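# Move red foam block or yellow sponge onto desk

## Task

Check the counter behind the shelving for a red foam block. If one is there, place it on the desk; otherwise take the yellow sponge from the coffee table and place it on the desk. Every other item must stay on the shelf, table or counter where it was. The coffee table must be standing upright at the end. The robot must not fall or finish leaning. The object only counts if it rests on the desk by itself, not held there by the robot.

## Robot and tools

ROBOT. TidyBot++: a wheeled base 0.54 m long, 0.50 m wide and 0.38 m tall on four driven casters, carrying one seven-joint arm with a two-finger gripper. The shoulder sits 0.12 m ahead of the base centre at 0.68 m height. Two cameras: base_camera and wrist_camera (the latter aims along the hand). The arm begins folded, hand down, poking up to 0.08 m beyond the base front, elbow up to 1.15 m high.

FRAMES. Base frame: origin on the floor below the base centre, x ahead, y to the left, z up. hand_pose is reported in it, as the midpoint between the finger pads; its z axis runs out along the fingers, and the fingers move apart along its y axis. The odometry frame equals the base frame as it was when the scene began. base_odometry counts wheel rotation only, so slip shows up as motion and drift of a few cm and several degrees builds up over roughly thirty moves. Heading is positive leftward, range -3.142 to 3.142. base_tilt is in degrees, positive when leaning forward or right; it and heading carry a fixed bias of about 1 degree.

execute_actions. Argument actions: a list holding one action, or empty (empty just reports state and images). Optional cameras: list of base_camera, wrist_camera or all; omitted, null or ["all"] gives both, [] gives none. An action may contain base, joints, and speeds; its motions begin together.
- base: exactly one key, a relative move from where the base last measured itself. translate_m: straight drive in metres, forward positive, -2 to 2. strafe_m: sideways metres, left positive, -2 to 2. rotate_rad: spin in place, radians, counter-clockwise from above positive, -6.3 to 6.3.
- joints: absolute targets by name, in radians unless noted. joint_1_rad (whole-arm turn about vertical; positive is clockwise from above, opposite to rotate_rad), joint_2_rad shoulder -2.249 to 2.249, joint_3_rad (upper-arm roll), joint_4_rad elbow -2.579 to 2.579, joint_5_rad (forearm roll), joint_6_rad wrist -2.099 to 2.099, joint_7_rad (hand roll; hand down, positive is counter-clockwise from above, and 1.57 puts the fingers opening left/right). Joints 1, 3, 5, 7 are unlimited but go the short way, so turn in steps under half a revolution. gripper_pos is a 0 to 1 scale: 0 fully open, 1 fully closed; pad gap is roughly 85 x (1 - gripper_pos) mm. Done tolerances: ±0.039 for joints 1 to 4, ±0.056 for 5 to 7, ±0.03 gripper.
- speeds: caps for this action only: translate_m and strafe_m 0.05 to 0.5 m/s, rotate_rad 0.1 to 1.57 rad/s (the maximum is the default). A base move needing more than 8.667 s at its cap is rejected; any action is capped at 15 s. Unknown keys or out-of-range values reject the entire call with no motion. A key you omit may still be driving toward its earlier target.

ARM GEOMETRY. Upper arm 0.42 m, forearm 0.31 m, hand 0.31 m to the hand point. With joint_1_rad 0, joint_3_rad 3.14, joint_5_rad 0 the arm moves in the base's x-z plane; tilt from vertical (forward positive) is joint_2_rad for the upper arm, joint_2_rad - joint_4_rad for the forearm, and that minus joint_6_rad for the hand. Sum length x sin(angle) for reach ahead of the shoulder and length x cos(angle) for height above it. A downward hand reaches at most about 0.94 m height, and only near the base. Closed fingertips protrude about 20 mm beyond the hand point.

wait: seconds, 0 to 10; commands nothing and returns state and images.
zoom_image: camera (base_camera or wrist_camera) and region [x0, y0, x1, y1] in pixels from the top-left, at most 504 x 504, on that camera's latest full image.
finished_scene: scene, the integer of the current scene. Irreversible; call only once the object rests on the desk unaided and the robot is stable.

READING RESULTS. base_status and joint_status describe how each motion ended: done, off_target (resting away from target, possibly still pushing), contact_stop or time_out (base gives up the target and holds). A blocked base can report done while far short. "joint command not followed" with a cause line means arm targets were withheld, usually to avoid self-collision; the gripper part still runs, and withheld targets may be retried later. on_its_own reports uncommanded motion. Gripper at 1 reading done means empty fingers; off_target means something is held. motor_effort gives percent of maximum with the peak in brackets; readings are noisy and biased. "ARM HIT" flags a hard hit against the base or itself. MOTOR HOT warns from 60 °C; at 75 °C an OVER-TEMPERATURE FAULT lets the arm sink and joints show limit_stop_at_motor_heat, so resend targets. Holding loads heats motors, even while you think, since the simulation keeps running between replies.

ACCURACY. Friction leaves joints a little off target; the hand is often 1 to 2 cm off, more when extended. To correct, send each joint its previous command plus (desired minus read). Loads make the arm sag; while holding something never command a joint to its read angle. Trust the cameras over hand_pose.

AVOID. Driving while the arm is caught on anything about 0.8 m up or higher can topple the robot; sideways forces on a raised hand can lift wheels, so retract or back off to recover. Driving the arm into objects can trip a torque fault (joints 1-4 limit 104.5 N m, warning 56.7; joints 5-7 limit 51.3, warning 29.4), freezing the arm for 10 s. Drops, slams, hard pushes, knocking items off surfaces, or tipping the coffee table are all to be avoided. Loose objects may occasionally get nudged by outside forces.

Each tool is called after ">>>" as name(argument=value, ...) on one line, values as JSON.

## Session

>>> execute_actions(actions=[])

Scene clock: 0.00 s.
base_odometry: x=+0.000 y=+0.000 heading=+0.000 (m, m, rad; odometry frame)
base_tilt: forward=-0.4 right=+0.6 (deg)
base_status: not commanded
joint_positions: joint_1_rad=-0.055 joint_2_rad=-0.329 joint_3_rad=+3.141 joint_4_rad=-2.556 joint_5_rad=+0.020 joint_6_rad=-0.838 joint_7_rad=+1.609 gripper_pos=+0.000
joint_status: not commanded
motor_effort: joint_1_rad=+0 joint_2_rad=-1 joint_3_rad=+1 joint_4_rad=+14 joint_5_rad=+0 joint_6_rad=+1 joint_7_rad=+0 (%)
hand_pose: x=+0.2558 y=+0.0043 z=+0.5778 quat_wxyz=(+0.007, +0.998, +0.053, +0.038) (m; base frame)
pictures: base_camera, wrist_camera
Images, in order (width x height): base_camera 644x364, wrist_camera 644x476.

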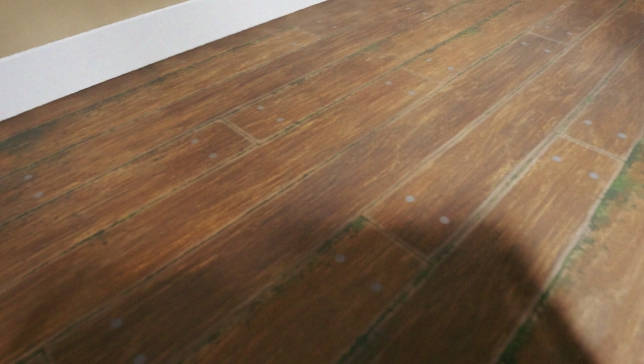

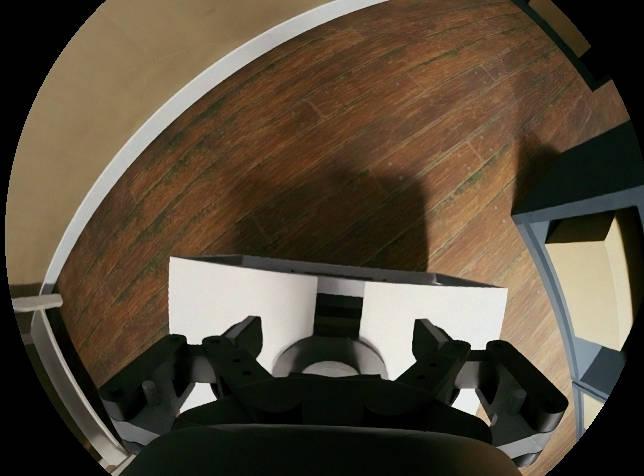

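>>> execute_actions(actions=[{"base":{"rotate_rad":-0.8},"joints":{"joint_1_rad":0.015,"joint_6_rad":-0.4,"joint_7_rad":1.55}}])

Scene clock: 4.40 s.
base_odometry: x=+0.000 y=+0.000 heading=-0.799 (m, m, rad; odometry frame)
base_tilt: forward=-0.4 right=+0.6 (deg)
base_status: done
joint_positions: joint_1_rad=+0.002 joint_2_rad=-0.329 joint_3_rad=+3.141 joint_4_rad=-2.556 joint_5_rad=+0.020 joint_6_rad=-0.398 joint_7_rad=+1.575 gripper_pos=+0.000
joint_status: all done
motor_effort: joint_1_rad=-1(1) joint_2_rad=-5(5) joint_3_rad=+1(1) joint_4_rad=+16(16) joint_5_rad=+0(1) joint_6_rad=+5(6) joint_7_rad=+0(0) (%)
hand_pose: x=+0.3859 y=-0.0015 z=+0.6175 quat_wxyz=(+0.007, +0.967, +0.009, +0.255) (m; base frame)
pictures: base_camera, wrist_camera
Images, in order (width x height): base_camera 644x364, wrist_camera 644x476.

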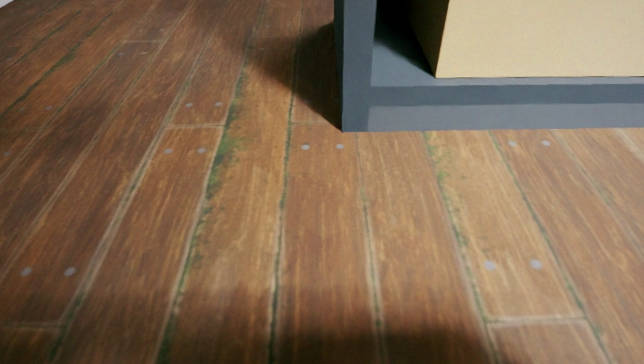

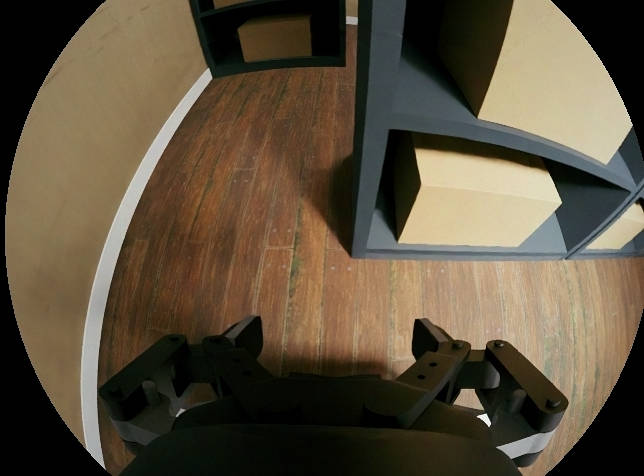

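>>> execute_actions(actions=[{"base":{"strafe_m":0.41},"joints":{"joint_2_rad":-0.38,"joint_4_rad":-1.2,"joint_6_rad":-1.4}}])

Scene clock: 7.90 s.
base_odometry: x=+0.295 y=+0.286 heading=-0.800 (m, m, rad; odometry frame)
base_tilt: forward=-0.4 right=+0.5 (deg)
base_status: done
joint_positions: joint_1_rad=+0.002 joint_2_rad=-0.372 joint_3_rad=+3.140 joint_4_rad=-1.222 joint_5_rad=+0.020 joint_6_rad=-1.379 joint_7_rad=+1.575 gripper_pos=+0.000
joint_status: all done
motor_effort: joint_1_rad=+0(0) joint_2_rad=-4(11) joint_3_rad=+0(2) joint_4_rad=+17(21) joint_5_rad=-1(1) joint_6_rad=+8(8) joint_7_rad=+1(0) (%)
hand_pose: x=+0.4483 y=-0.0046 z=+1.0908 quat_wxyz=(+0.011, +0.898, -0.001, +0.440) (m; base frame)
pictures: base_camera, wrist_camera
Images, in order (width x height): base_camera 644x364, wrist_camera 644x476.

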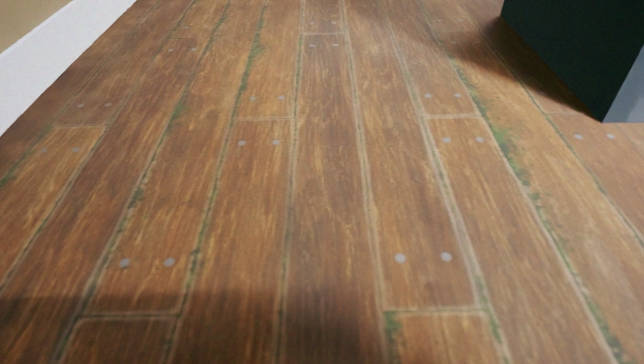

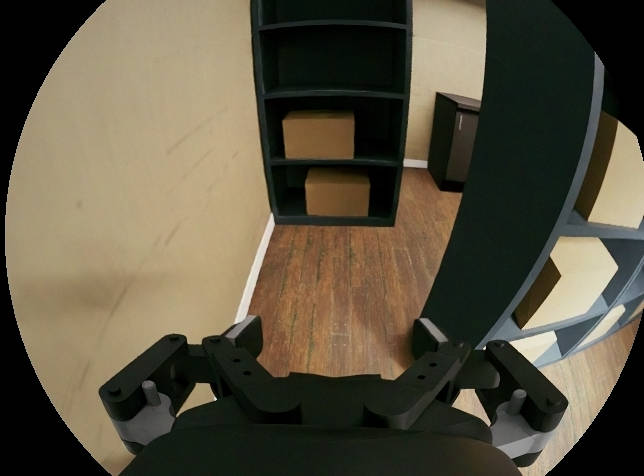

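>>> execute_actions(actions=[{"base":{"translate_m":1.1},"joints":{"joint_1_rad":0.7}}])

Scene clock: 16.00 s.
base_odometry: x=+1.062 y=-0.503 heading=-0.800 (m, m, rad; odometry frame)
base_tilt: forward=-0.4 right=+0.5 (deg)
base_status: done
joint_positions: joint_1_rad=+0.684 joint_2_rad=-0.378 joint_3_rad=+3.140 joint_4_rad=-1.222 joint_5_rad=+0.020 joint_6_rad=-1.381 joint_7_rad=+1.575 gripper_pos=+0.000
joint_status: all done
motor_effort: joint_1_rad=+0(1) joint_2_rad=-4(6) joint_3_rad=+1(2) joint_4_rad=+17(18) joint_5_rad=+0(0) joint_6_rad=+8(8) joint_7_rad=+0(0) (%)
hand_pose: x=+0.3695 y=-0.2094 z=+1.0925 quat_wxyz=(+0.158, +0.845, -0.301, +0.413) (m; base frame)
pictures: base_camera, wrist_camera
Images, in order (width x height): base_camera 644x364, wrist_camera 644x476.

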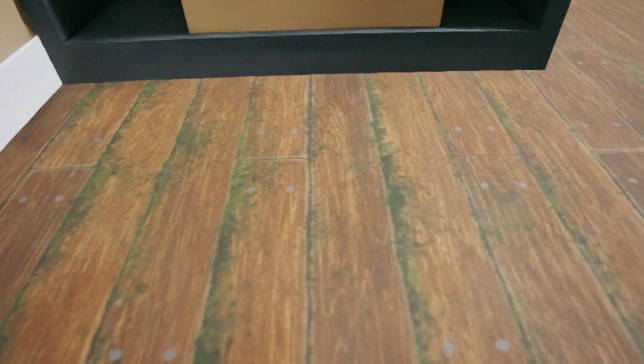

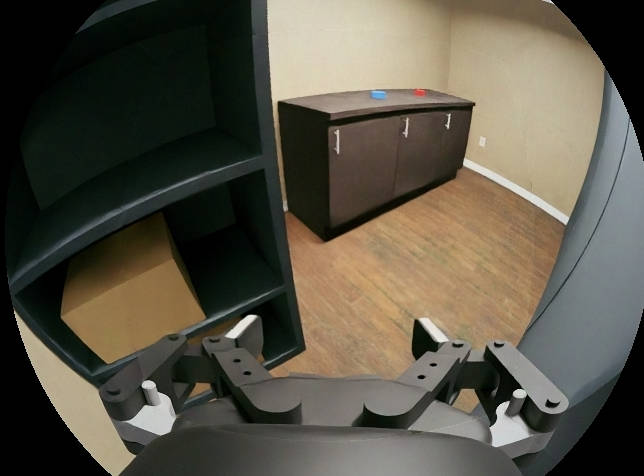

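>>> execute_actions(actions=[{"base":{"translate_m":0.42},"joints":{"joint_1_rad":1.57,"joint_6_rad":-1.7}}])

Scene clock: 20.67 s.
base_odometry: x=+1.355 y=-0.804 heading=-0.799 (m, m, rad; odometry frame)
base_tilt: forward=-0.4 right=+0.6 (deg)
base_status: done
joint_positions: joint_1_rad=+1.553 joint_2_rad=-0.380 joint_3_rad=+3.140 joint_4_rad=-1.221 joint_5_rad=+0.020 joint_6_rad=-1.679 joint_7_rad=+1.575 gripper_pos=+0.000
joint_status: all done
motor_effort: joint_1_rad=+0(1) joint_2_rad=-3(4) joint_3_rad=+1(3) joint_4_rad=+16(17) joint_5_rad=+0(0) joint_6_rad=+6(8) joint_7_rad=+0(1) (%)
hand_pose: x=+0.1194 y=-0.2593 z=+1.0289 quat_wxyz=(+0.221, +0.678, -0.668, +0.211) (m; base frame)
pictures: base_camera, wrist_camera
Images, in order (width x height): base_camera 644x364, wrist_camera 644x476.

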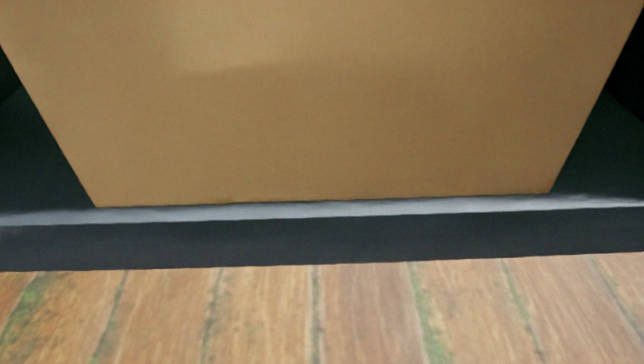

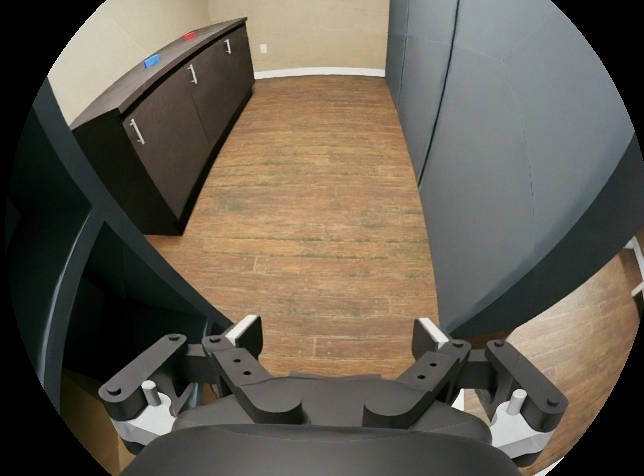

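>>> execute_actions(actions=[{"base":{"strafe_m":-1.9},"joints":{"joint_1_rad":0.7}}])

>>> execute_actions(actions=[{"base":{"rotate_rad":0.03},"joints":{"joint_1_rad":-0.015,"joint_6_rad":-1.4}}])

Scene clock: 27.37 s.
base_odometry: x=-0.006 y=-2.130 heading=-0.798 (m, m, rad; odometry frame)
base_tilt: forward=-0.4 right=+0.5 (deg)
base_status: done
joint_positions: joint_1_rad=+0.716 joint_2_rad=-0.380 joint_3_rad=+3.140 joint_4_rad=-1.221 joint_5_rad=+0.020 joint_6_rad=-1.682 joint_7_rad=+1.575 gripper_pos=+0.000
joint_status: all done
motor_effort: joint_1_rad=-1(0) joint_2_rad=-3(5) joint_3_rad=+0(2) joint_4_rad=+16(16) joint_5_rad=-1(1) joint_6_rad=+6(7) joint_7_rad=+1(0) (%)
hand_pose: x=+0.3115 y=-0.1731 z=+1.0284 quat_wxyz=(+0.116, +0.892, -0.335, +0.281) (m; base frame)
pictures: base_camera, wrist_camera
Images, in order (width x height): base_camera 644x364, wrist_camera 644x476.

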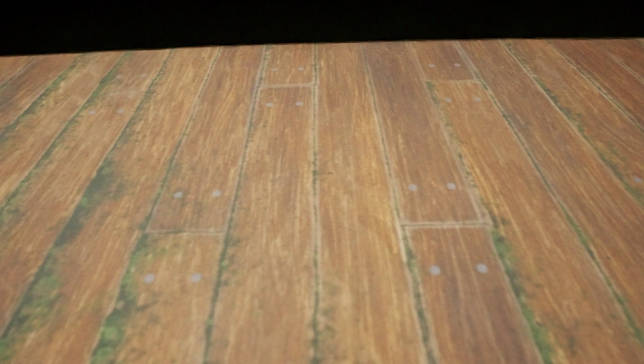

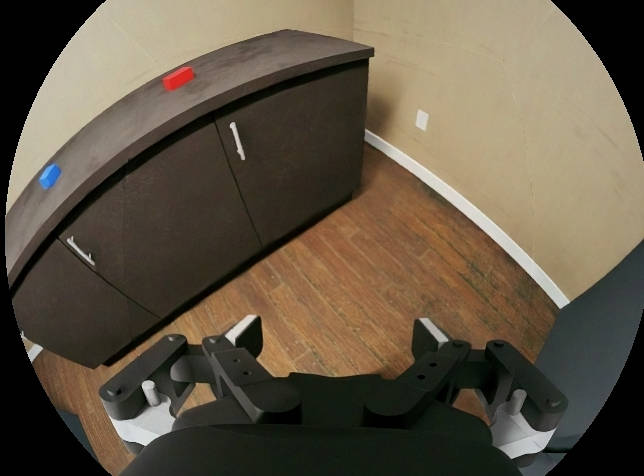

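Scene clock: 29.33 s.
base_odometry: x=-0.006 y=-2.130 heading=-0.769 (m, m, rad; odometry frame)
base_tilt: forward=-0.4 right=+0.6 (deg)
base_status: done
joint_positions: joint_1_rad=+0.001 joint_2_rad=-0.379 joint_3_rad=+3.140 joint_4_rad=-1.221 joint_5_rad=+0.020 joint_6_rad=-1.420 joint_7_rad=+1.575 gripper_pos=+0.000
joint_status: all done
motor_effort: joint_1_rad=-1(1) joint_2_rad=-3(5) joint_3_rad=+1(2) joint_4_rad=+17(17) joint_5_rad=+0(1) joint_6_rad=+8(7) joint_7_rad=+0(0) (%)
hand_pose: x=+0.4374 y=-0.0044 z=+1.0837 quat_wxyz=(+0.010, +0.905, -0.001, +0.426) (m; base frame)
pictures: base_camera, wrist_camera
Images, in order (width x height): base_camera 644x364, wrist_camera 644x476.

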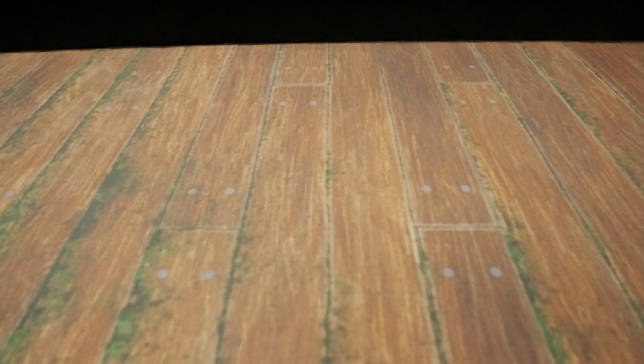

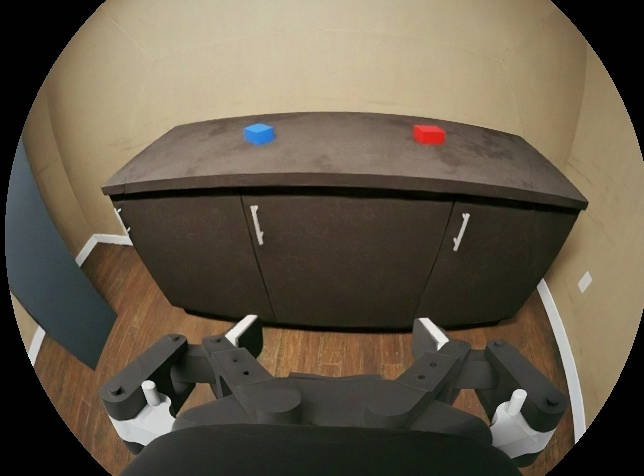

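>>> execute_actions(actions=[{"base":{"translate_m":0.5},"joints":{"joint_1_rad":0.4,"joint_2_rad":0.0,"joint_4_rad":-0.8,"joint_6_rad":-1.7}}])

Scene clock: 34.77 s.
base_odometry: x=+0.354 y=-2.478 heading=-0.770 (m, m, rad; odometry frame)
base_tilt: forward=-0.4 right=+0.5 (deg)
base_status: done
joint_positions: joint_1_rad=+0.383 joint_2_rad=+0.008 joint_3_rad=+3.140 joint_4_rad=-0.826 joint_5_rad=+0.020 joint_6_rad=-1.678 joint_7_rad=+1.575 gripper_pos=+0.000
joint_status: all done
motor_effort: joint_1_rad=+0(2) joint_2_rad=-18(25) joint_3_rad=+1(1) joint_4_rad=+16(18) joint_5_rad=-1(0) joint_6_rad=+6(9) joint_7_rad=+0(0) (%)
hand_pose: x=+0.5065 y=-0.1606 z=+1.0621 quat_wxyz=(+0.068, +0.933, -0.182, +0.302) (m; base frame)
pictures: base_camera, wrist_camera
Images, in order (width x height): base_camera 644x364, wrist_camera 644x476.

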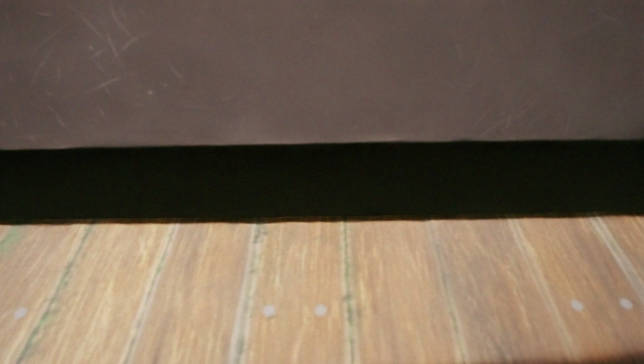

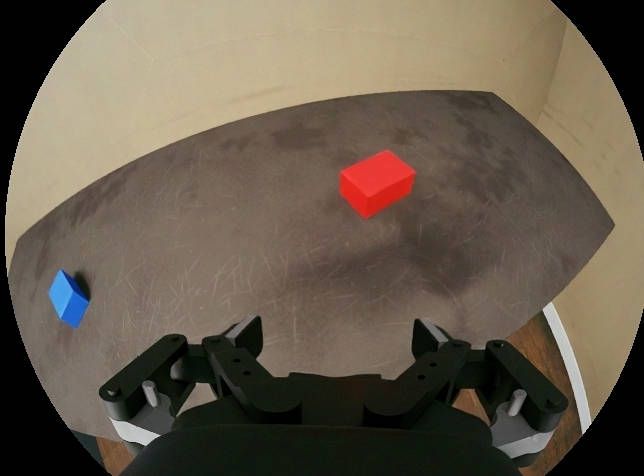

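>>> execute_actions(actions=[{"base":{"translate_m":0.16},"joints":{"joint_1_rad":0.64,"joint_2_rad":0.37,"joint_4_rad":-0.465,"joint_6_rad":-1.8,"joint_7_rad":1.08}}])

Scene clock: 43.27 s.
base_odometry: x=+0.468 y=-2.590 heading=-0.770 (m, m, rad; odometry frame)
base_tilt: forward=-0.4 right=+0.6 (deg)
base_status: done
joint_positions: joint_1_rad=+0.624 joint_2_rad=+0.370 joint_3_rad=+3.140 joint_4_rad=-0.489 joint_5_rad=+0.020 joint_6_rad=-1.779 joint_7_rad=+1.104 gripper_pos=+0.000
joint_status: all done
motor_effort: joint_1_rad=-1(1) joint_2_rad=-33(40) joint_3_rad=+0(1) joint_4_rad=+15(18) joint_5_rad=-1(0) joint_6_rad=+5(7) joint_7_rad=+0(1) (%)
hand_pose: x=+0.5553 y=-0.3192 z=+1.0067 quat_wxyz=(+0.028, +0.826, -0.506, +0.248) (m; base frame)
pictures: base_camera, wrist_camera
Images, in order (width x height): base_camera 644x364, wrist_camera 644x476.

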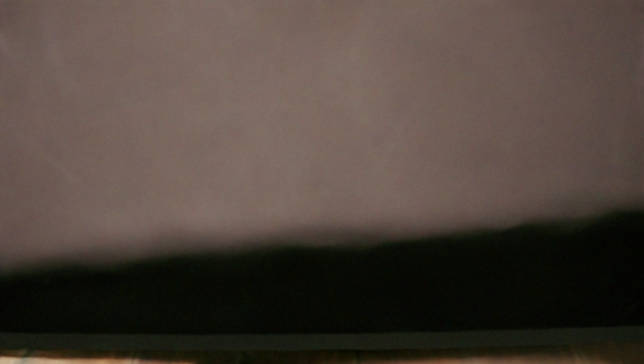

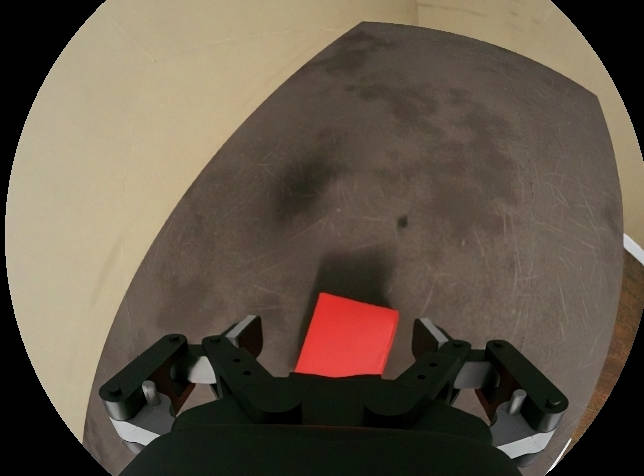

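>>> execute_actions(actions=[{"joints":{"joint_1_rad":0.275,"joint_2_rad":0.39,"joint_4_rad":-0.59,"joint_5_rad":0.555,"joint_6_rad":-1.81,"joint_7_rad":0.70}}], cameras=["wrist_camera"])

Scene clock: 49.63 s.
base_odometry: x=+0.468 y=-2.590 heading=-0.770 (m, m, rad; odometry frame)
base_tilt: forward=-0.4 right=+0.6 (deg)
base_status: not commanded
joint_positions: joint_1_rad=+0.287 joint_2_rad=+0.381 joint_3_rad=+3.140 joint_4_rad=-0.565 joint_5_rad=+0.522 joint_6_rad=-1.788 joint_7_rad=+0.725 gripper_pos=+0.000
joint_status: all done
motor_effort: joint_1_rad=-1(1) joint_2_rad=-33(33) joint_3_rad=+1(2) joint_4_rad=+15(17) joint_5_rad=+3(3) joint_6_rad=+4(5) joint_7_rad=+0(1) (%)
hand_pose: x=+0.5669 y=-0.2887 z=+1.0032 quat_wxyz=(+0.172, +0.742, -0.597, +0.253) (m; base frame)
pictures: wrist_camera
Images, in order (width x height): wrist_camera 644x476.

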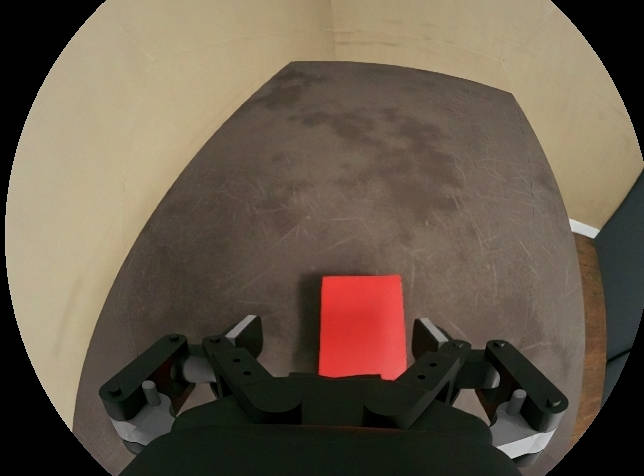

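>>> execute_actions(actions=[{"base":{"translate_m":-0.018},"joints":{"joint_1_rad":0.335,"joint_2_rad":0.345,"joint_4_rad":-0.76,"joint_6_rad":-1.68,"joint_7_rad":0.66}}], cameras=["wrist_camera"])

Scene clock: 54.13 s.
base_odometry: x=+0.455 y=-2.577 heading=-0.770 (m, m, rad; odometry frame)
base_tilt: forward=-0.4 right=+0.6 (deg)
base_status: done
joint_positions: joint_1_rad=+0.320 joint_2_rad=+0.350 joint_3_rad=+3.140 joint_4_rad=-0.736 joint_5_rad=+0.522 joint_6_rad=-1.696 joint_7_rad=+0.686 gripper_pos=+0.000
joint_status: all done
motor_effort: joint_1_rad=+0(0) joint_2_rad=-32(35) joint_3_rad=+1(2) joint_4_rad=+16(18) joint_5_rad=+3(4) joint_6_rad=+4(6) joint_7_rad=+0(1) (%)
hand_pose: x=+0.5582 y=-0.3058 z=+0.9687 quat_wxyz=(+0.188, +0.740, -0.602, +0.235) (m; base frame)
pictures: wrist_camera
Images, in order (width x height): wrist_camera 644x476.

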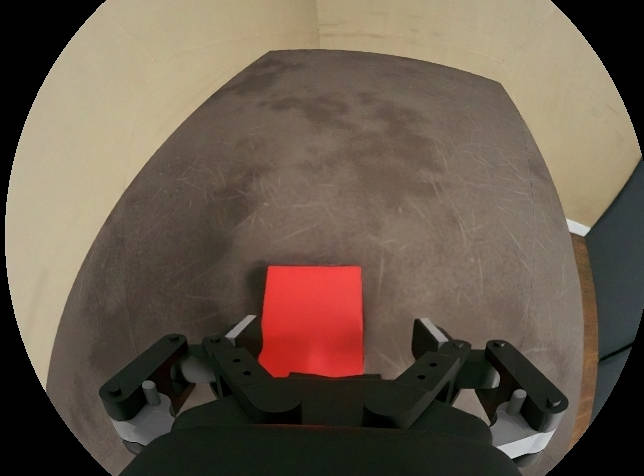

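>>> execute_actions(actions=[{"base":{"translate_m":0.007},"joints":{"joint_4_rad":-0.86,"joint_6_rad":-1.6,"joint_7_rad":0.63}}], cameras=["wrist_camera"])

Scene clock: 57.07 s.
base_odometry: x=+0.460 y=-2.582 heading=-0.770 (m, m, rad; odometry frame)
base_tilt: forward=-0.4 right=+0.6 (deg)
base_status: done
joint_positions: joint_1_rad=+0.321 joint_2_rad=+0.347 joint_3_rad=+3.140 joint_4_rad=-0.839 joint_5_rad=+0.523 joint_6_rad=-1.620 joint_7_rad=+0.657 gripper_pos=+0.000
joint_status: all done
motor_effort: joint_1_rad=-1(1) joint_2_rad=-33(35) joint_3_rad=+1(2) joint_4_rad=+17(18) joint_5_rad=+3(4) joint_6_rad=+4(6) joint_7_rad=+0(1) (%)
hand_pose: x=+0.5657 y=-0.3100 z=+0.9399 quat_wxyz=(+0.194, +0.745, -0.596, +0.228) (m; base frame)
pictures: wrist_camera
Images, in order (width x height): wrist_camera 644x476.

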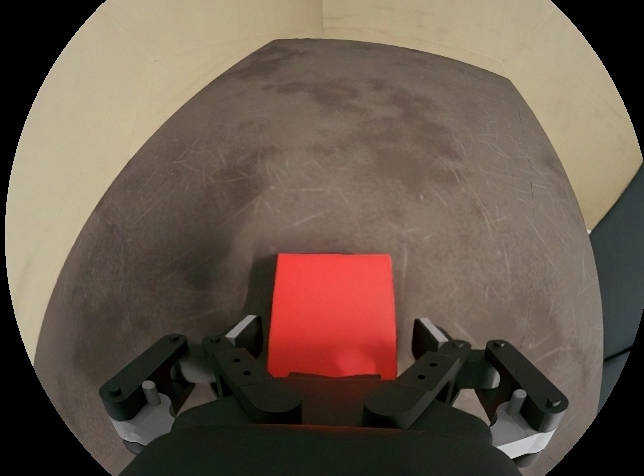

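>>> execute_actions(actions=[{"joints":{"joint_4_rad":-0.935,"joint_6_rad":-1.55,"joint_7_rad":0.59}}], cameras=["wrist_camera"])

Scene clock: 61.00 s.
base_odometry: x=+0.460 y=-2.582 heading=-0.770 (m, m, rad; odometry frame)
base_tilt: forward=-0.4 right=+0.5 (deg)
base_status: not commanded
joint_positions: joint_1_rad=+0.321 joint_2_rad=+0.342 joint_3_rad=+3.140 joint_4_rad=-0.902 joint_5_rad=+0.527 joint_6_rad=-1.567 joint_7_rad=+0.615 gripper_pos=+0.000
joint_status: all done
motor_effort: joint_1_rad=-1(1) joint_2_rad=-32(35) joint_3_rad=+0(2) joint_4_rad=+16(17) joint_5_rad=+3(4) joint_6_rad=+3(3) joint_7_rad=+0(1) (%)
hand_pose: x=+0.5700 y=-0.3127 z=+0.9245 quat_wxyz=(+0.194, +0.740, -0.601, +0.231) (m; base frame)
pictures: wrist_camera
Images, in order (width x height): wrist_camera 644x476.

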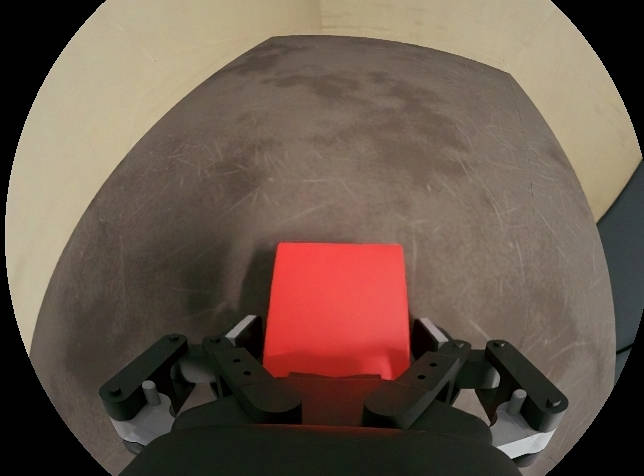

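The fingertips are touching the counter, so I'll ease up slightly while closing.

>>> execute_actions(actions=[{"joints":{"joint_4_rad":-0.87,"gripper_pos":1}}], cameras=["wrist_camera"])

Scene clock: 63.37 s.
base_odometry: x=+0.460 y=-2.582 heading=-0.770 (m, m, rad; odometry frame)
base_tilt: forward=-0.4 right=+0.5 (deg)
base_status: not commanded
joint_positions: joint_1_rad=+0.321 joint_2_rad=+0.337 joint_3_rad=+3.140 joint_4_rad=-0.882 joint_5_rad=+0.528 joint_6_rad=-1.563 joint_7_rad=+0.615 gripper_pos=+0.378
joint_status: gripper_pos off_target (ended at +0.378, target +1.000); the others done
motor_effort: joint_1_rad=+0(1) joint_2_rad=-31(33) joint_3_rad=+1(1) joint_4_rad=+17(17) joint_5_rad=+3(4) joint_6_rad=+4(4) joint_7_rad=+0(1) (%)
hand_pose: x=+0.5724 y=-0.3141 z=+0.9352 quat_wxyz=(+0.190, +0.737, -0.601, +0.244) (m; base frame)
pictures: wrist_camera
Images, in order (width x height): wrist_camera 644x476.

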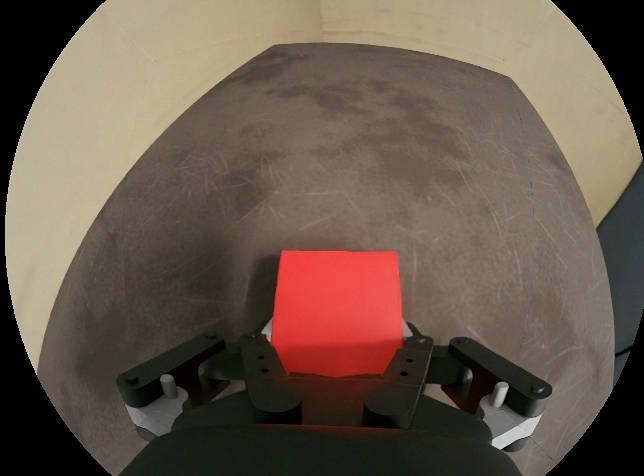

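>>> execute_actions(actions=[{"base":{"translate_m":-0.6},"speeds":{"translate_m":0.35},"joints":{"joint_2_rad":-0.4}}], cameras=["wrist_camera"])

>>> execute_actions(actions=[{"base":{"strafe_m":1.88},"joints":{"joint_1_rad":0,"joint_2_rad":-0.45,"joint_4_rad":-1.4,"joint_5_rad":-0.025,"joint_6_rad":-2.0,"joint_7_rad":1.595}}])

Scene clock: 69.93 s.
base_odometry: x=+0.029 y=-2.165 heading=-0.770 (m, m, rad; odometry frame)
base_tilt: forward=-0.4 right=+0.6 (deg)
base_status: done
joint_positions: joint_1_rad=+0.323 joint_2_rad=-0.404 joint_3_rad=+3.140 joint_4_rad=-0.882 joint_5_rad=+0.528 joint_6_rad=-1.561 joint_7_rad=+0.615 gripper_pos=+0.378
joint_status: all done
motor_effort: joint_1_rad=+0(2) joint_2_rad=+3(40) joint_3_rad=+0(2) joint_4_rad=+12(20) joint_5_rad=+2(5) joint_6_rad=+9(10) joint_7_rad=+0(0) (%)
hand_pose: x=+0.2781 y=-0.2166 z=+1.2269 quat_wxyz=(+0.055, +0.580, -0.598, +0.550) (m; base frame)
pictures: wrist_camera
Images, in order (width x height): wrist_camera 644x476.

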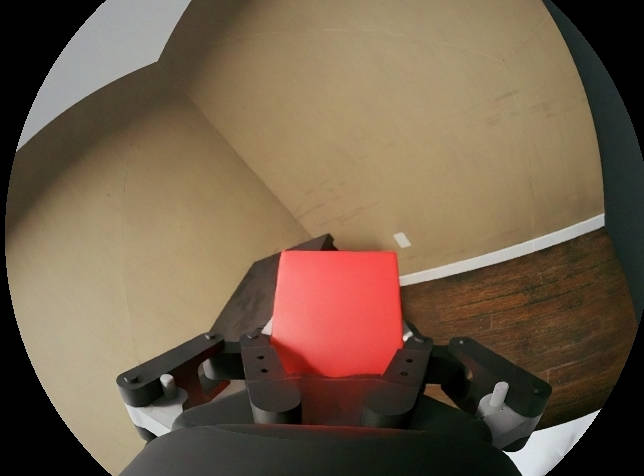

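Scene clock: 75.07 s.
base_odometry: x=+1.337 y=-0.814 heading=-0.769 (m, m, rad; odometry frame)
base_tilt: forward=-0.4 right=+0.6 (deg)
base_status: done
joint_positions: joint_1_rad=+0.017 joint_2_rad=-0.438 joint_3_rad=+3.141 joint_4_rad=-1.378 joint_5_rad=+0.005 joint_6_rad=-1.983 joint_7_rad=+1.573 gripper_pos=+0.378
joint_status: all done
motor_effort: joint_1_rad=-1(0) joint_2_rad=+1(4) joint_3_rad=+0(3) joint_4_rad=+15(16) joint_5_rad=-1(2) joint_6_rad=+3(10) joint_7_rad=+0(1) (%)
hand_pose: x=+0.2619 y=-0.0022 z=+0.9445 quat_wxyz=(+0.003, +0.994, -0.008, +0.110) (m; base frame)
pictures: base_camera, wrist_camera
Images, in order (width x height): base_camera 644x364, wrist_camera 644x476.

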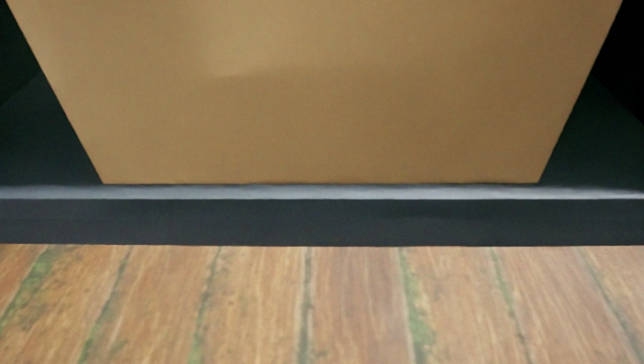

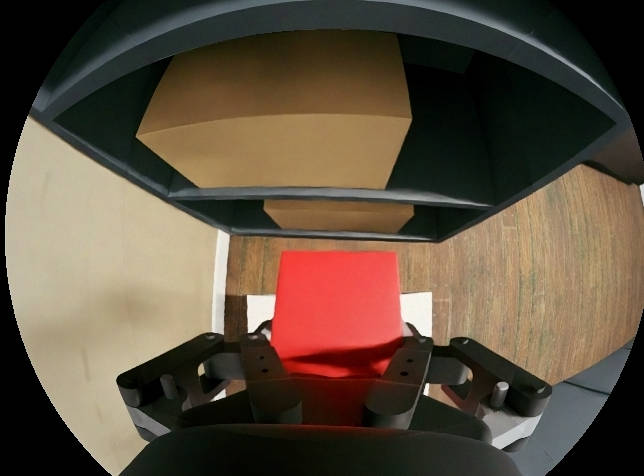

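>>> execute_actions(actions=[{"base":{"translate_m":-1.5},"joints":{"joint_1_rad":-3.0}}])

>>> execute_actions(actions=[{"joints":{"joint_1_rad":2.9,"joint_2_rad":0.0,"joint_6_rad":-1.0}}], cameras=["wrist_camera"])

Scene clock: 81.27 s.
base_odometry: x=+0.260 y=+0.231 heading=-0.770 (m, m, rad; odometry frame)
base_tilt: forward=-0.4 right=+0.5 (deg)
base_status: done
joint_positions: joint_1_rad=-2.983 joint_2_rad=-0.444 joint_3_rad=+3.141 joint_4_rad=-1.379 joint_5_rad=+0.005 joint_6_rad=-1.983 joint_7_rad=+1.573 gripper_pos=+0.378
joint_status: all done
motor_effort: joint_1_rad=+0(0) joint_2_rad=+2(4) joint_3_rad=+0(2) joint_4_rad=+15(16) joint_5_rad=+0(1) joint_6_rad=+3(3) joint_7_rad=+0(0) (%)
hand_pose: x=-0.0207 y=+0.0220 z=+0.9450 quat_wxyz=(-0.111, +0.078, +0.991, +0.011) (m; base frame)
pictures: base_camera, wrist_camera
Images, in order (width x height): base_camera 644x364, wrist_camera 644x476.

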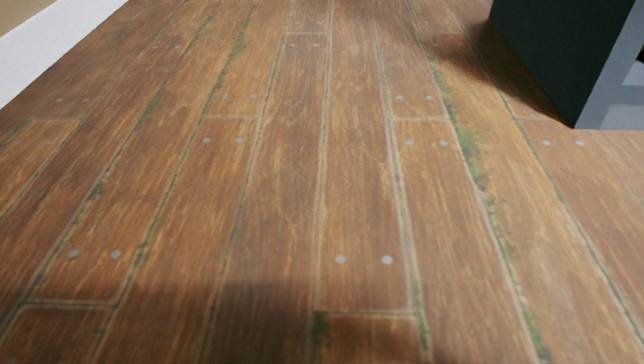

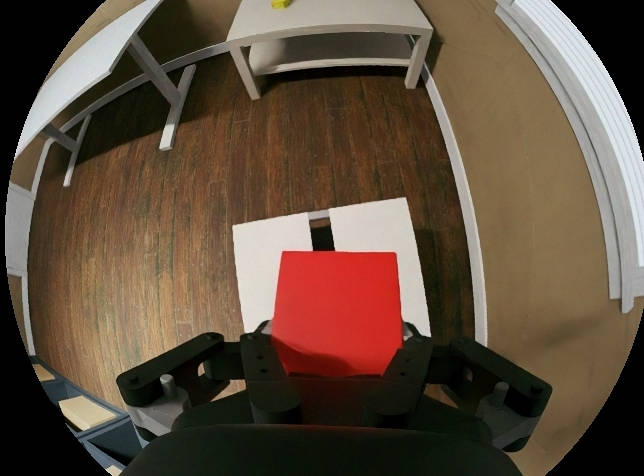

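Scene clock: 83.10 s.
base_odometry: x=+0.260 y=+0.230 heading=-0.770 (m, m, rad; odometry frame)
base_tilt: forward=-0.4 right=+0.5 (deg)
base_status: not commanded
joint_positions: joint_1_rad=-3.370 joint_2_rad=+0.007 joint_3_rad=+3.141 joint_4_rad=-1.379 joint_5_rad=+0.005 joint_6_rad=-1.016 joint_7_rad=+1.573 gripper_pos=+0.378
joint_status: all done
motor_effort: joint_1_rad=+0(0) joint_2_rad=-23(26) joint_3_rad=+0(1) joint_4_rad=+21(21) joint_5_rad=+0(1) joint_6_rad=+7(8) joint_7_rad=+0(0) (%)
hand_pose: x=-0.3890 y=-0.1187 z=+0.9305 quat_wxyz=(-0.359, -0.108, +0.926, -0.039) (m; base frame)
pictures: wrist_camera
Images, in order (width x height): wrist_camera 644x476.

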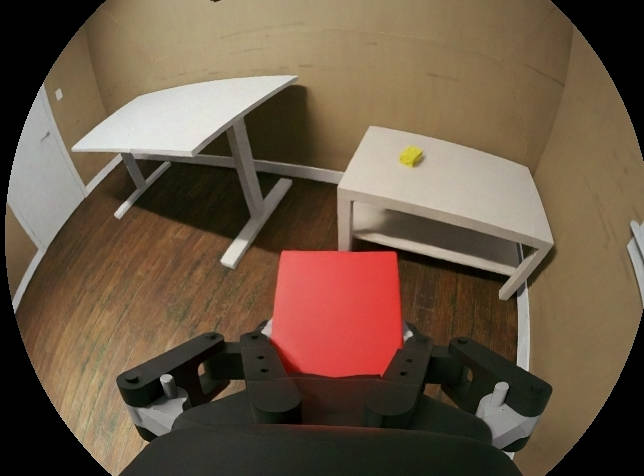

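>>> execute_actions(actions=[{"base":{"strafe_m":-0.72},"joints":{"joint_2_rad":0.38,"joint_4_rad":-1.12,"joint_6_rad":-0.985}}], cameras=["wrist_camera"])

>>> execute_actions(actions=[{"base":{"translate_m":-0.45}}], cameras=["wrist_camera"])

Scene clock: 88.63 s.
base_odometry: x=-0.241 y=-0.286 heading=-0.770 (m, m, rad; odometry frame)
base_tilt: forward=-0.4 right=+0.5 (deg)
base_status: done
joint_positions: joint_1_rad=-3.379 joint_2_rad=+0.388 joint_3_rad=+3.141 joint_4_rad=-1.147 joint_5_rad=+0.005 joint_6_rad=-1.006 joint_7_rad=+1.573 gripper_pos=+0.378
joint_status: all done
motor_effort: joint_1_rad=+0(3) joint_2_rad=-39(41) joint_3_rad=+0(2) joint_4_rad=+21(21) joint_5_rad=+0(2) joint_6_rad=+6(8) joint_7_rad=+0(0) (%)
hand_pose: x=-0.5118 y=-0.1531 z=+0.8258 quat_wxyz=(-0.294, -0.115, +0.948, -0.033) (m; base frame)
pictures: wrist_camera
Images, in order (width x height): wrist_camera 644x476.

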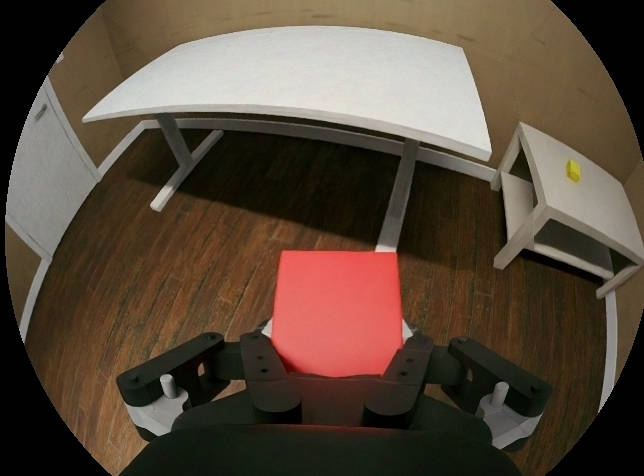

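Scene clock: 90.90 s.
base_odometry: x=-0.565 y=+0.027 heading=-0.770 (m, m, rad; odometry frame)
base_tilt: forward=-0.4 right=+0.5 (deg)
base_status: done
joint_positions: joint_1_rad=-3.379 joint_2_rad=+0.388 joint_3_rad=+3.141 joint_4_rad=-1.145 joint_5_rad=+0.005 joint_6_rad=-1.003 joint_7_rad=+1.573 gripper_pos=+0.378
joint_status: not commanded
motor_effort: joint_1_rad=+0(1) joint_2_rad=-39(41) joint_3_rad=+0(0) joint_4_rad=+20(21) joint_5_rad=+0(1) joint_6_rad=+6(7) joint_7_rad=+1(0) (%)
hand_pose: x=-0.5133 y=-0.1535 z=+0.8277 quat_wxyz=(-0.297, -0.115, +0.947, -0.033) (m; base frame)
pictures: wrist_camera
Images, in order (width x height): wrist_camera 644x476.

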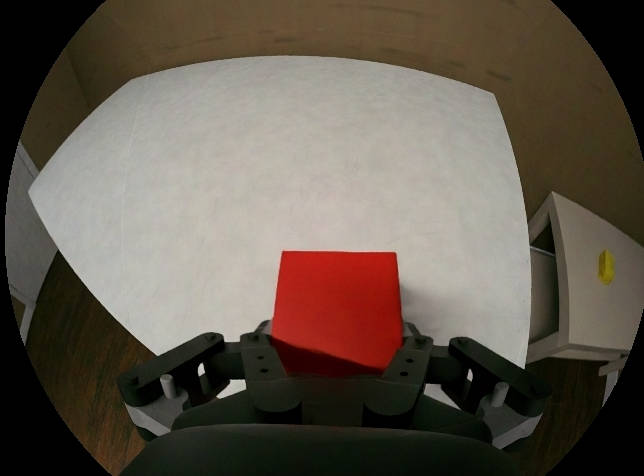

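>>> execute_actions(actions=[{"base":{"translate_m":-0.08},"joints":{"joint_2_rad":0.49,"joint_6_rad":-0.875}}], cameras=[])

>>> execute_actions(actions=[{"joints":{"joint_2_rad":0.535,"joint_6_rad":-0.835}}], cameras=["wrist_camera"])

Scene clock: 95.43 s.
base_odometry: x=-0.622 y=+0.083 heading=-0.769 (m, m, rad; odometry frame)
base_tilt: forward=-0.4 right=+0.6 (deg)
base_status: done
joint_positions: joint_1_rad=-3.379 joint_2_rad=+0.495 joint_3_rad=+3.141 joint_4_rad=-1.141 joint_5_rad=+0.005 joint_6_rad=-0.891 joint_7_rad=+1.573 gripper_pos=+0.378
joint_status: all done
motor_effort: joint_1_rad=+0(2) joint_2_rad=-41(49) joint_3_rad=+0(1) joint_4_rad=+20(22) joint_5_rad=+0(1) joint_6_rad=+6(7) joint_7_rad=+0(0) (%)
hand_pose: x=-0.5546 y=-0.1636 z=+0.7770 quat_wxyz=(-0.301, -0.115, +0.946, -0.034) (m; base frame)
pictures: none
No camera images: the call's "cameras" was empty. Leave "cameras" out to get every camera's image.

Scene clock: 96.30 s.
base_odometry: x=-0.622 y=+0.083 heading=-0.769 (m, m, rad; odometry frame)
base_tilt: forward=-0.4 right=+0.6 (deg)
base_status: not commanded
joint_positions: joint_1_rad=-3.379 joint_2_rad=+0.535 joint_3_rad=+3.141 joint_4_rad=-1.141 joint_5_rad=+0.005 joint_6_rad=-0.855 joint_7_rad=+1.573 gripper_pos=+0.378
joint_status: all done
motor_effort: joint_1_rad=-1(0) joint_2_rad=-43(45) joint_3_rad=+0(0) joint_4_rad=+20(21) joint_5_rad=-1(1) joint_6_rad=+6(6) joint_7_rad=+1(0) (%)
hand_pose: x=-0.5667 y=-0.1665 z=+0.7559 quat_wxyz=(-0.299, -0.115, +0.947, -0.033) (m; base frame)
pictures: wrist_camera
Images, in order (width x height): wrist_camera 644x476.

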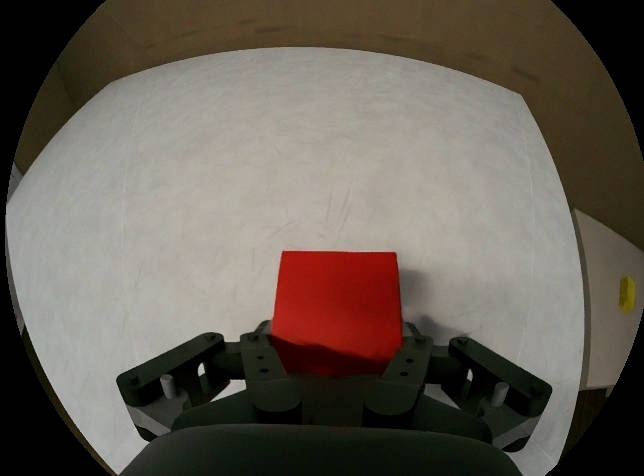

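>>> execute_actions(actions=[{"joints":{"joint_2_rad":0.565}}], cameras=["wrist_camera"])

Scene clock: 98.57 s.
base_odometry: x=-0.622 y=+0.083 heading=-0.769 (m, m, rad; odometry frame)
base_tilt: forward=-0.4 right=+0.6 (deg)
base_status: not commanded
joint_positions: joint_1_rad=-3.379 joint_2_rad=+0.553 joint_3_rad=+3.141 joint_4_rad=-1.138 joint_5_rad=+0.005 joint_6_rad=-0.849 joint_7_rad=+1.573 gripper_pos=+0.378
joint_status: all done
motor_effort: joint_1_rad=+0(1) joint_2_rad=-39(45) joint_3_rad=+0(1) joint_4_rad=+18(20) joint_5_rad=-1(0) joint_6_rad=+5(6) joint_7_rad=+1(0) (%)
hand_pose: x=-0.5702 y=-0.1674 z=+0.7459 quat_wxyz=(-0.295, -0.115, +0.948, -0.033) (m; base frame)
pictures: wrist_camera
Images, in order (width x height): wrist_camera 644x476.

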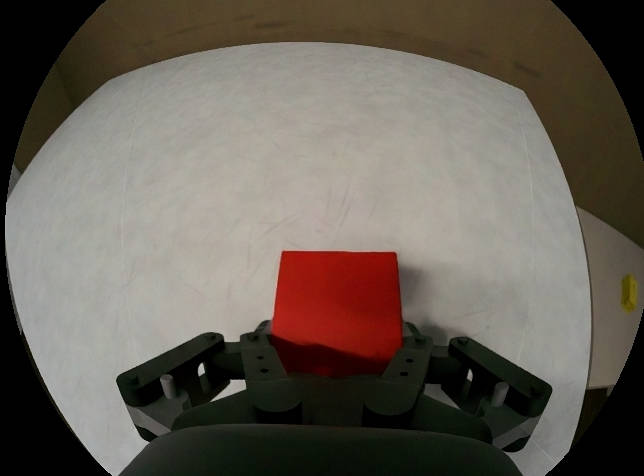

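>>> execute_actions(actions=[{"joints":{"gripper_pos":0}}], cameras=[])

>>> execute_actions(actions=[{"joints":{"joint_2_rad":0.38,"joint_6_rad":-1.05}}], cameras=["wrist_camera"])

Scene clock: 101.30 s.
base_odometry: x=-0.622 y=+0.083 heading=-0.769 (m, m, rad; odometry frame)
base_tilt: forward=-0.4 right=+0.6 (deg)
base_status: not commanded
joint_positions: joint_1_rad=-3.379 joint_2_rad=+0.558 joint_3_rad=+3.141 joint_4_rad=-1.134 joint_5_rad=+0.005 joint_6_rad=-0.848 joint_7_rad=+1.573 gripper_pos=+0.000
joint_status: all done
motor_effort: joint_1_rad=+0(0) joint_2_rad=-44(44) joint_3_rad=+0(0) joint_4_rad=+20(20) joint_5_rad=-1(1) joint_6_rad=+6(6) joint_7_rad=+0(1) (%)
hand_pose: x=-0.5719 y=-0.1678 z=+0.7442 quat_wxyz=(-0.294, -0.115, +0.948, -0.033) (m; base frame)
pictures: none
No camera images: the call's "cameras" was empty. Leave "cameras" out to get every camera's image.

Scene clock: 102.80 s.
base_odometry: x=-0.622 y=+0.083 heading=-0.769 (m, m, rad; odometry frame)
base_tilt: forward=-0.4 right=+0.5 (deg)
base_status: not commanded
joint_positions: joint_1_rad=-3.379 joint_2_rad=+0.375 joint_3_rad=+3.141 joint_4_rad=-1.134 joint_5_rad=+0.005 joint_6_rad=-1.031 joint_7_rad=+1.573 gripper_pos=+0.000
joint_status: all done
motor_effort: joint_1_rad=+0(0) joint_2_rad=-37(47) joint_3_rad=+0(0) joint_4_rad=+20(21) joint_5_rad=-1(1) joint_6_rad=+6(6) joint_7_rad=+0(0) (%)
hand_pose: x=-0.5070 y=-0.1519 z=+0.8360 quat_wxyz=(-0.294, -0.115, +0.948, -0.033) (m; base frame)
pictures: wrist_camera
Images, in order (width x height): wrist_camera 644x476.

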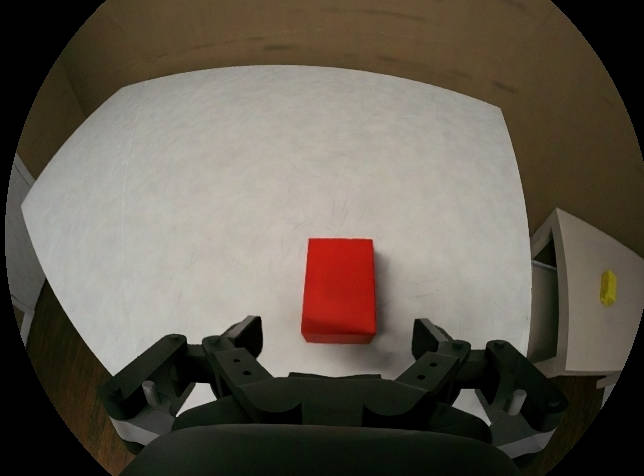

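>>> finished_scene(scene=2)

The scene is finished: the task was done.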